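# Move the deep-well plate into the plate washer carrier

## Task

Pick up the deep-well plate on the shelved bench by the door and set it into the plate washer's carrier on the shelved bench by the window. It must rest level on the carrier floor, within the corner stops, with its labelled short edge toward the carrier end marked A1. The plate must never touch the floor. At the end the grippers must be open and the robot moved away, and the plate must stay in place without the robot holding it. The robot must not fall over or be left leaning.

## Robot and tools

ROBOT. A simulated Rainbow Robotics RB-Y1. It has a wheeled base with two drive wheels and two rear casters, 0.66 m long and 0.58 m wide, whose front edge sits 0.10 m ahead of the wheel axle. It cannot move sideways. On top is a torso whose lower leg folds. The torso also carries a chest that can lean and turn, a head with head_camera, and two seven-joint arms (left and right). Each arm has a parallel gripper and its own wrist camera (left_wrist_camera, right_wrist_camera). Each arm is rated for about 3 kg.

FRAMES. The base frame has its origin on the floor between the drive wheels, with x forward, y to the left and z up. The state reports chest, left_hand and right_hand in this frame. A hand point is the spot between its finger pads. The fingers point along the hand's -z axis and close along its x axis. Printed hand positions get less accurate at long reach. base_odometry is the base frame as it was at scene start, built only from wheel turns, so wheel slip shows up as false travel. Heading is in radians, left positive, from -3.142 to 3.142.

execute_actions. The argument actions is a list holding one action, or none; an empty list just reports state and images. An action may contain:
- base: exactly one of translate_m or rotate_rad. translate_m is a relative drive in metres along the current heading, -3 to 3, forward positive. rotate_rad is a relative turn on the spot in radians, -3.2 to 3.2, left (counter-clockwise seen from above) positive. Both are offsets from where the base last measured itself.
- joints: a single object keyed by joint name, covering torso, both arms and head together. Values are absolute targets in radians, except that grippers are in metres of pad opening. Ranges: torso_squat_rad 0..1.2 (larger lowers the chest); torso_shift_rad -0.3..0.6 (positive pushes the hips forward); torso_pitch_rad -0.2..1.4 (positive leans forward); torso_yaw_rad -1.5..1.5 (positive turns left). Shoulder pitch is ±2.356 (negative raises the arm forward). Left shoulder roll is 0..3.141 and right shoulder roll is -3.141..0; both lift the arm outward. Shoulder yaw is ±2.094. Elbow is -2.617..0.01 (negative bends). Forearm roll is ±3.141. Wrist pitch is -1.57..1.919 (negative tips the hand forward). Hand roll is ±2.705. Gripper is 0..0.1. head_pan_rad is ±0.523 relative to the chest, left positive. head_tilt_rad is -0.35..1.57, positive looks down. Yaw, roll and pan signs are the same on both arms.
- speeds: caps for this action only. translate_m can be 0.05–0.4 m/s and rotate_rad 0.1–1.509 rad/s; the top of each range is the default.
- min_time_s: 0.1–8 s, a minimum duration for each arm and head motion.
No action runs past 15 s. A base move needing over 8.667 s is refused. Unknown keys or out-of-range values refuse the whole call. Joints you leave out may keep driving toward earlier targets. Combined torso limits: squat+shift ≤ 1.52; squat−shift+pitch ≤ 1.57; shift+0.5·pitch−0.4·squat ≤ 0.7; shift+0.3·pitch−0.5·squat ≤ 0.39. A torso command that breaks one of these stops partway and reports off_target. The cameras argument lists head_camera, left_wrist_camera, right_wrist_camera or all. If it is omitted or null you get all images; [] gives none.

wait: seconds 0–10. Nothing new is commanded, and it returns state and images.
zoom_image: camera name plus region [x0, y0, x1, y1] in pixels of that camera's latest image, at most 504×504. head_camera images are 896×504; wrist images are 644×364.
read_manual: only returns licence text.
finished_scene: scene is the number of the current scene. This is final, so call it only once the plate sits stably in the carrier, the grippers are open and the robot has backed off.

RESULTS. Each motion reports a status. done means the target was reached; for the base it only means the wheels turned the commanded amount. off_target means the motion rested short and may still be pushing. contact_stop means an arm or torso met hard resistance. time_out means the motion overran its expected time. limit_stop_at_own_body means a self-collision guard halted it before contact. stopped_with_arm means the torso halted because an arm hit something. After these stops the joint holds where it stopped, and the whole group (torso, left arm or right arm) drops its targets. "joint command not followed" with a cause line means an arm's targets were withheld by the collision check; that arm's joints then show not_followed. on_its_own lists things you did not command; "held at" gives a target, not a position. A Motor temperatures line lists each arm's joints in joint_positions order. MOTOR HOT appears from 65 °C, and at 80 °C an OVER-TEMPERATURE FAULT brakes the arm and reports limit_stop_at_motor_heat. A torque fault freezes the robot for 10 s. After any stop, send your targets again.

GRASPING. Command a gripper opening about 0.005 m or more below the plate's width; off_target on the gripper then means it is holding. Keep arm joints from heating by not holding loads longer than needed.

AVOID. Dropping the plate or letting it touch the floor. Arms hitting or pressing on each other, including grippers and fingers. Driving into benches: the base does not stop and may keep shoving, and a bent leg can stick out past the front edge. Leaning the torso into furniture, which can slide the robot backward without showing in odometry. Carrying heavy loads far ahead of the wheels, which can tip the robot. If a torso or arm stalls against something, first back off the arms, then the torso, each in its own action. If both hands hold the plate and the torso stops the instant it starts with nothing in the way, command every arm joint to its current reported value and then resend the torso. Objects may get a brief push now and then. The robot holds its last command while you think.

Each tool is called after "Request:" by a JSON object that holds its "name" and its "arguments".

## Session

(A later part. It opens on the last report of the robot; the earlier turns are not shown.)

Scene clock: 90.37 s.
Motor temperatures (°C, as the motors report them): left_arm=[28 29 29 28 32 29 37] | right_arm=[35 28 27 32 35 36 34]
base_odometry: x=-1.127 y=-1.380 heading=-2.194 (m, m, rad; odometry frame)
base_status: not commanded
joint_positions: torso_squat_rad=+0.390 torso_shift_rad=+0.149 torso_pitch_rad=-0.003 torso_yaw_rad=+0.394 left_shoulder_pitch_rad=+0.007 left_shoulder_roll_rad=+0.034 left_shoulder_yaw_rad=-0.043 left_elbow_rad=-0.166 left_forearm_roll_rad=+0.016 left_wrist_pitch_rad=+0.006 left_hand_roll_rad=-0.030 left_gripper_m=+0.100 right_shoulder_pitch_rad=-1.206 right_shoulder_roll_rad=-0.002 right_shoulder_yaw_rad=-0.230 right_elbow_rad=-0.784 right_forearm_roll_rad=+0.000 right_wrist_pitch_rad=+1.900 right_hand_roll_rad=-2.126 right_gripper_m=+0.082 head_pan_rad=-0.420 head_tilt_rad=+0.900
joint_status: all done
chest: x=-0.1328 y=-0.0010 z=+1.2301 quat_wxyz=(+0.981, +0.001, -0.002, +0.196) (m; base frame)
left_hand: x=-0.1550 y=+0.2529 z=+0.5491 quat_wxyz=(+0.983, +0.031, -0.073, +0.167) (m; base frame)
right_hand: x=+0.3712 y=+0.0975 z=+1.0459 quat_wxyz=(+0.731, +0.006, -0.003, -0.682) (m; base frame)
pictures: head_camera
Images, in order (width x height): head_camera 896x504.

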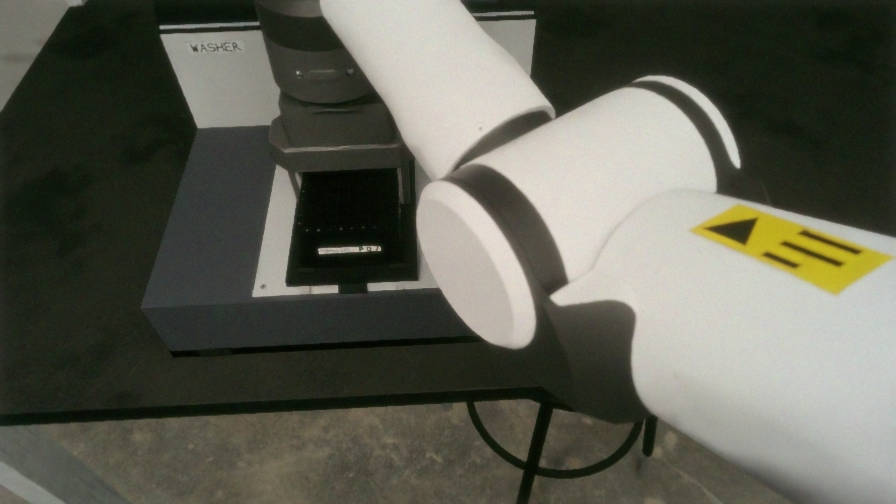

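Request:
{"name": "execute_actions", "arguments": {"actions": [{"joints":{"torso_squat_rad":0.355}}], "cameras": []}}

Request:
{"name": "execute_actions", "arguments": {"actions": [{"base":{"translate_m":0.004},"speeds":{"translate_m":0.05},"joints":{"torso_yaw_rad":0.39,"right_hand_roll_rad":-2.122}}], "cameras": []}}

Request:
{"name": "execute_actions", "arguments": {"actions": [{"joints":{"torso_squat_rad":0.39}}], "cameras": ["head_camera"]}}

Request:
{"name": "zoom_image", "arguments": {"camera": "head_camera", "region": [240, 160, 450, 340]}}

Scene clock: 97.03 s.
Motor temperatures (°C, as the motors report them): left_arm=[28 29 29 28 32 29 37] | right_arm=[34 28 27 32 35 36 34]
base_odometry: x=-1.127 y=-1.380 heading=-2.194 (m, m, rad; odometry frame)
base_status: not commanded
joint_positions: torso_squat_rad=+0.355 torso_shift_rad=+0.150 torso_pitch_rad=-0.001 torso_yaw_rad=+0.394 left_shoulder_pitch_rad=+0.007 left_shoulder_roll_rad=+0.034 left_shoulder_yaw_rad=-0.043 left_elbow_rad=-0.166 left_forearm_roll_rad=+0.016 left_wrist_pitch_rad=+0.006 left_hand_roll_rad=-0.030 left_gripper_m=+0.100 right_shoulder_pitch_rad=-1.201 right_shoulder_roll_rad=+0.000 right_shoulder_yaw_rad=-0.230 right_elbow_rad=-0.781 right_forearm_roll_rad=+0.000 right_wrist_pitch_rad=+1.900 right_hand_roll_rad=-2.126 right_gripper_m=+0.082 head_pan_rad=-0.420 head_tilt_rad=+0.900
joint_status: all done
chest: x=-0.1304 y=-0.0010 z=+1.2389 quat_wxyz=(+0.981, +0.001, -0.001, +0.196) (m; base frame)
left_hand: x=-0.1539 y=+0.2529 z=+0.5579 quat_wxyz=(+0.983, +0.031, -0.072, +0.167) (m; base frame)
right_hand: x=+0.3717 y=+0.0966 z=+1.0503 quat_wxyz=(+0.731, +0.001, +0.000, -0.682) (m; base frame)
pictures: none
No camera images: the call's "cameras" was empty. Leave "cameras" out to get every camera's image.

Scene clock: 97.93 s.
Motor temperatures (°C, as the motors report them): left_arm=[28 29 29 28 32 29 37] | right_arm=[34 28 27 32 35 36 34]
base_odometry: x=-1.129 y=-1.383 heading=-2.194 (m, m, rad; odometry frame)
base_status: done
joint_positions: torso_squat_rad=+0.355 torso_shift_rad=+0.150 torso_pitch_rad=-0.002 torso_yaw_rad=+0.390 left_shoulder_pitch_rad=+0.007 left_shoulder_roll_rad=+0.034 left_shoulder_yaw_rad=-0.043 left_elbow_rad=-0.166 left_forearm_roll_rad=+0.016 left_wrist_pitch_rad=+0.006 left_hand_roll_rad=-0.030 left_gripper_m=+0.100 right_shoulder_pitch_rad=-1.201 right_shoulder_roll_rad=+0.001 right_shoulder_yaw_rad=-0.230 right_elbow_rad=-0.781 right_forearm_roll_rad=-0.001 right_wrist_pitch_rad=+1.901 right_hand_roll_rad=-2.122 right_gripper_m=+0.082 head_pan_rad=-0.420 head_tilt_rad=+0.900
joint_status: all done
chest: x=-0.1309 y=-0.0010 z=+1.2389 quat_wxyz=(+0.981, +0.001, -0.001, +0.194) (m; base frame)
left_hand: x=-0.1528 y=+0.2530 z=+0.5579 quat_wxyz=(+0.983, +0.031, -0.073, +0.165) (m; base frame)
right_hand: x=+0.3710 y=+0.0954 z=+1.0508 quat_wxyz=(+0.732, +0.001, +0.000, -0.682) (m; base frame)
pictures: none
No camera images: the call's "cameras" was empty. Leave "cameras" out to get every camera's image.

Scene clock: 98.70 s.
Motor temperatures (°C, as the motors report them): left_arm=[28 29 29 28 32 29 37] | right_arm=[34 28 27 32 35 36 34]
base_odometry: x=-1.129 y=-1.383 heading=-2.194 (m, m, rad; odometry frame)
base_status: not commanded
joint_positions: torso_squat_rad=+0.390 torso_shift_rad=+0.149 torso_pitch_rad=-0.004 torso_yaw_rad=+0.390 left_shoulder_pitch_rad=+0.007 left_shoulder_roll_rad=+0.034 left_shoulder_yaw_rad=-0.043 left_elbow_rad=-0.166 left_forearm_roll_rad=+0.016 left_wrist_pitch_rad=+0.006 left_hand_roll_rad=-0.030 left_gripper_m=+0.100 right_shoulder_pitch_rad=-1.207 right_shoulder_roll_rad=+0.001 right_shoulder_yaw_rad=-0.230 right_elbow_rad=-0.784 right_forearm_roll_rad=-0.001 right_wrist_pitch_rad=+1.901 right_hand_roll_rad=-2.122 right_gripper_m=+0.082 head_pan_rad=-0.420 head_tilt_rad=+0.900
joint_status: all done
chest: x=-0.1332 y=-0.0010 z=+1.2301 quat_wxyz=(+0.981, +0.000, -0.002, +0.194) (m; base frame)
left_hand: x=-0.1540 y=+0.2531 z=+0.5491 quat_wxyz=(+0.983, +0.031, -0.074, +0.165) (m; base frame)
right_hand: x=+0.3702 y=+0.0967 z=+1.0461 quat_wxyz=(+0.732, +0.006, -0.002, -0.681) (m; base frame)
pictures: head_camera
Images, in order (width x height): head_camera 896x504.

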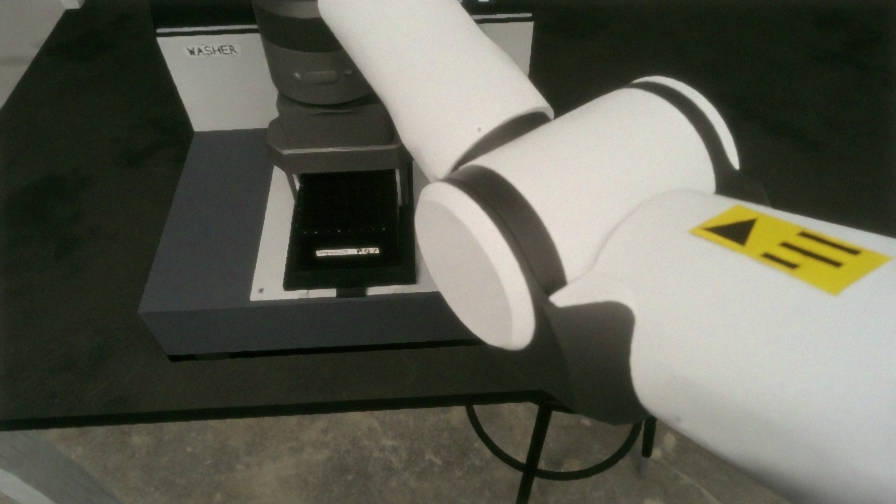

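Region (240, 160, 450, 340) of head_camera's 896x504 image, scaled by 2.400, with more detail than that image has; it fills the top 432 rows of this view, and the rest is white.

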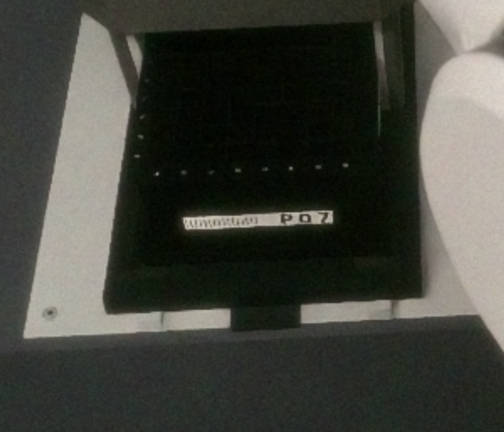

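The plate resisted the sideways move, so it is inside the stops. Release.

Request:
{"name": "execute_actions", "arguments": {"actions": [{"joints":{"right_gripper_m":0.1,"torso_squat_rad":0.37}}], "cameras": []}}

Request:
{"name": "execute_actions", "arguments": {"actions": [{"joints":{"torso_squat_rad":0.0}}], "cameras": ["right_wrist_camera"]}}

Request:
{"name": "execute_actions", "arguments": {"actions": [{"base":{"translate_m":-0.3},"joints":{"torso_shift_rad":0,"torso_yaw_rad":-0.2,"head_pan_rad":0.2,"head_tilt_rad":0.6}}], "cameras": ["head_camera"]}}

Request:
{"name": "zoom_image", "arguments": {"camera": "head_camera", "region": [270, 130, 550, 370]}}

Scene clock: 101.40 s.
Motor temperatures (°C, as the motors report them): left_arm=[28 29 29 28 32 29 37] | right_arm=[34 28 27 32 35 36 34]
base_odometry: x=-1.129 y=-1.383 heading=-2.195 (m, m, rad; odometry frame)
base_status: not commanded
joint_positions: torso_squat_rad=+0.370 torso_shift_rad=+0.150 torso_pitch_rad=-0.002 torso_yaw_rad=+0.390 left_shoulder_pitch_rad=+0.007 left_shoulder_roll_rad=+0.034 left_shoulder_yaw_rad=-0.043 left_elbow_rad=-0.166 left_forearm_roll_rad=+0.016 left_wrist_pitch_rad=+0.006 left_hand_roll_rad=-0.030 left_gripper_m=+0.100 right_shoulder_pitch_rad=-1.201 right_shoulder_roll_rad=+0.000 right_shoulder_yaw_rad=-0.230 right_elbow_rad=-0.781 right_forearm_roll_rad=+0.000 right_wrist_pitch_rad=+1.900 right_hand_roll_rad=-2.122 right_gripper_m=+0.099 head_pan_rad=-0.420 head_tilt_rad=+0.900
joint_status: all done
chest: x=-0.1310 y=-0.0010 z=+1.2352 quat_wxyz=(+0.981, +0.001, -0.001, +0.194) (m; base frame)
left_hand: x=-0.1534 y=+0.2530 z=+0.5543 quat_wxyz=(+0.983, +0.031, -0.073, +0.165) (m; base frame)
right_hand: x=+0.3713 y=+0.0948 z=+1.0467 quat_wxyz=(+0.731, +0.001, +0.000, -0.682) (m; base frame)
pictures: none
No camera images: the call's "cameras" was empty. Leave "cameras" out to get every camera's image.

Scene clock: 103.40 s.
Motor temperatures (°C, as the motors report them): left_arm=[28 29 29 28 32 29 37] | right_arm=[34 28 27 32 35 36 34]
base_odometry: x=-1.129 y=-1.383 heading=-2.195 (m, m, rad; odometry frame)
base_status: not commanded
joint_positions: torso_squat_rad=+0.000 torso_shift_rad=+0.150 torso_pitch_rad=-0.001 torso_yaw_rad=+0.390 left_shoulder_pitch_rad=+0.007 left_shoulder_roll_rad=+0.034 left_shoulder_yaw_rad=-0.043 left_elbow_rad=-0.166 left_forearm_roll_rad=+0.016 left_wrist_pitch_rad=+0.006 left_hand_roll_rad=-0.030 left_gripper_m=+0.100 right_shoulder_pitch_rad=-1.201 right_shoulder_roll_rad=+0.000 right_shoulder_yaw_rad=-0.230 right_elbow_rad=-0.781 right_forearm_roll_rad=+0.000 right_wrist_pitch_rad=+1.900 right_hand_roll_rad=-2.122 right_gripper_m=+0.099 head_pan_rad=-0.420 head_tilt_rad=+0.900
joint_status: all done
chest: x=-0.1238 y=-0.0010 z=+1.2821 quat_wxyz=(+0.981, +0.001, -0.001, +0.194) (m; base frame)
left_hand: x=-0.1463 y=+0.2530 z=+0.6011 quat_wxyz=(+0.983, +0.031, -0.072, +0.165) (m; base frame)
right_hand: x=+0.3784 y=+0.0947 z=+1.0933 quat_wxyz=(+0.731, +0.001, +0.000, -0.682) (m; base frame)
pictures: right_wrist_camera
Images, in order (width x height): right_wrist_camera 644x364.

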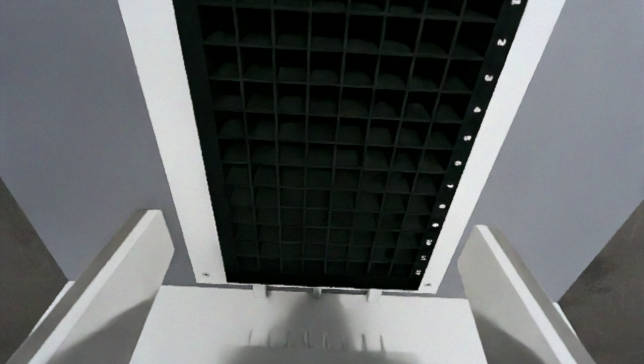

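Scene clock: 105.83 s.
Motor temperatures (°C, as the motors report them): left_arm=[28 29 29 28 32 29 37] | right_arm=[34 28 27 32 35 36 34]
base_odometry: x=-0.954 y=-1.140 heading=-2.196 (m, m, rad; odometry frame)
base_status: done
joint_positions: torso_squat_rad=+0.000 torso_shift_rad=+0.000 torso_pitch_rad=-0.001 torso_yaw_rad=-0.200 left_shoulder_pitch_rad=+0.007 left_shoulder_roll_rad=+0.034 left_shoulder_yaw_rad=-0.043 left_elbow_rad=-0.166 left_forearm_roll_rad=+0.016 left_wrist_pitch_rad=+0.006 left_hand_roll_rad=-0.030 left_gripper_m=+0.100 right_shoulder_pitch_rad=-1.200 right_shoulder_roll_rad=+0.000 right_shoulder_yaw_rad=-0.230 right_elbow_rad=-0.781 right_forearm_roll_rad=+0.000 right_wrist_pitch_rad=+1.900 right_hand_roll_rad=-2.122 right_gripper_m=+0.099 head_pan_rad=+0.200 head_tilt_rad=+0.600
joint_status: all done
chest: x=-0.2285 y=-0.0010 z=+1.2899 quat_wxyz=(+0.995, +0.001, -0.001, -0.100) (m; base frame)
left_hand: x=-0.1063 y=+0.2233 z=+0.6091 quat_wxyz=(+0.989, +0.009, -0.078, -0.128) (m; base frame)
right_hand: x=+0.2420 y=-0.2011 z=+1.1006 quat_wxyz=(+0.501, +0.001, +0.000, -0.866) (m; base frame)
pictures: head_camera
Images, in order (width x height): head_camera 896x504.

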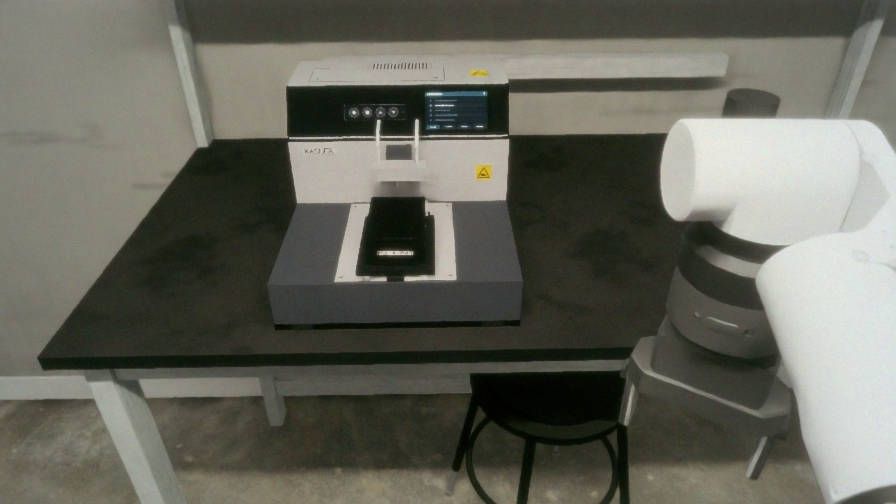

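Region (270, 130, 550, 370) of head_camera's 896x504 image, scaled by 1.800, with more detail than that image has; it fills the top 432 rows of this view, and the rest is white.

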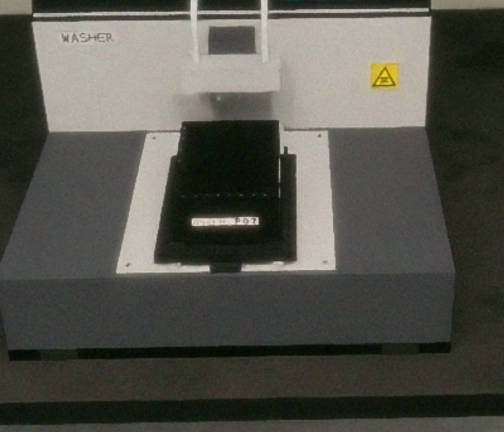

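Request:
{"name": "finished_scene", "arguments": {"scene": 2}}

The scene is finished: the task was done.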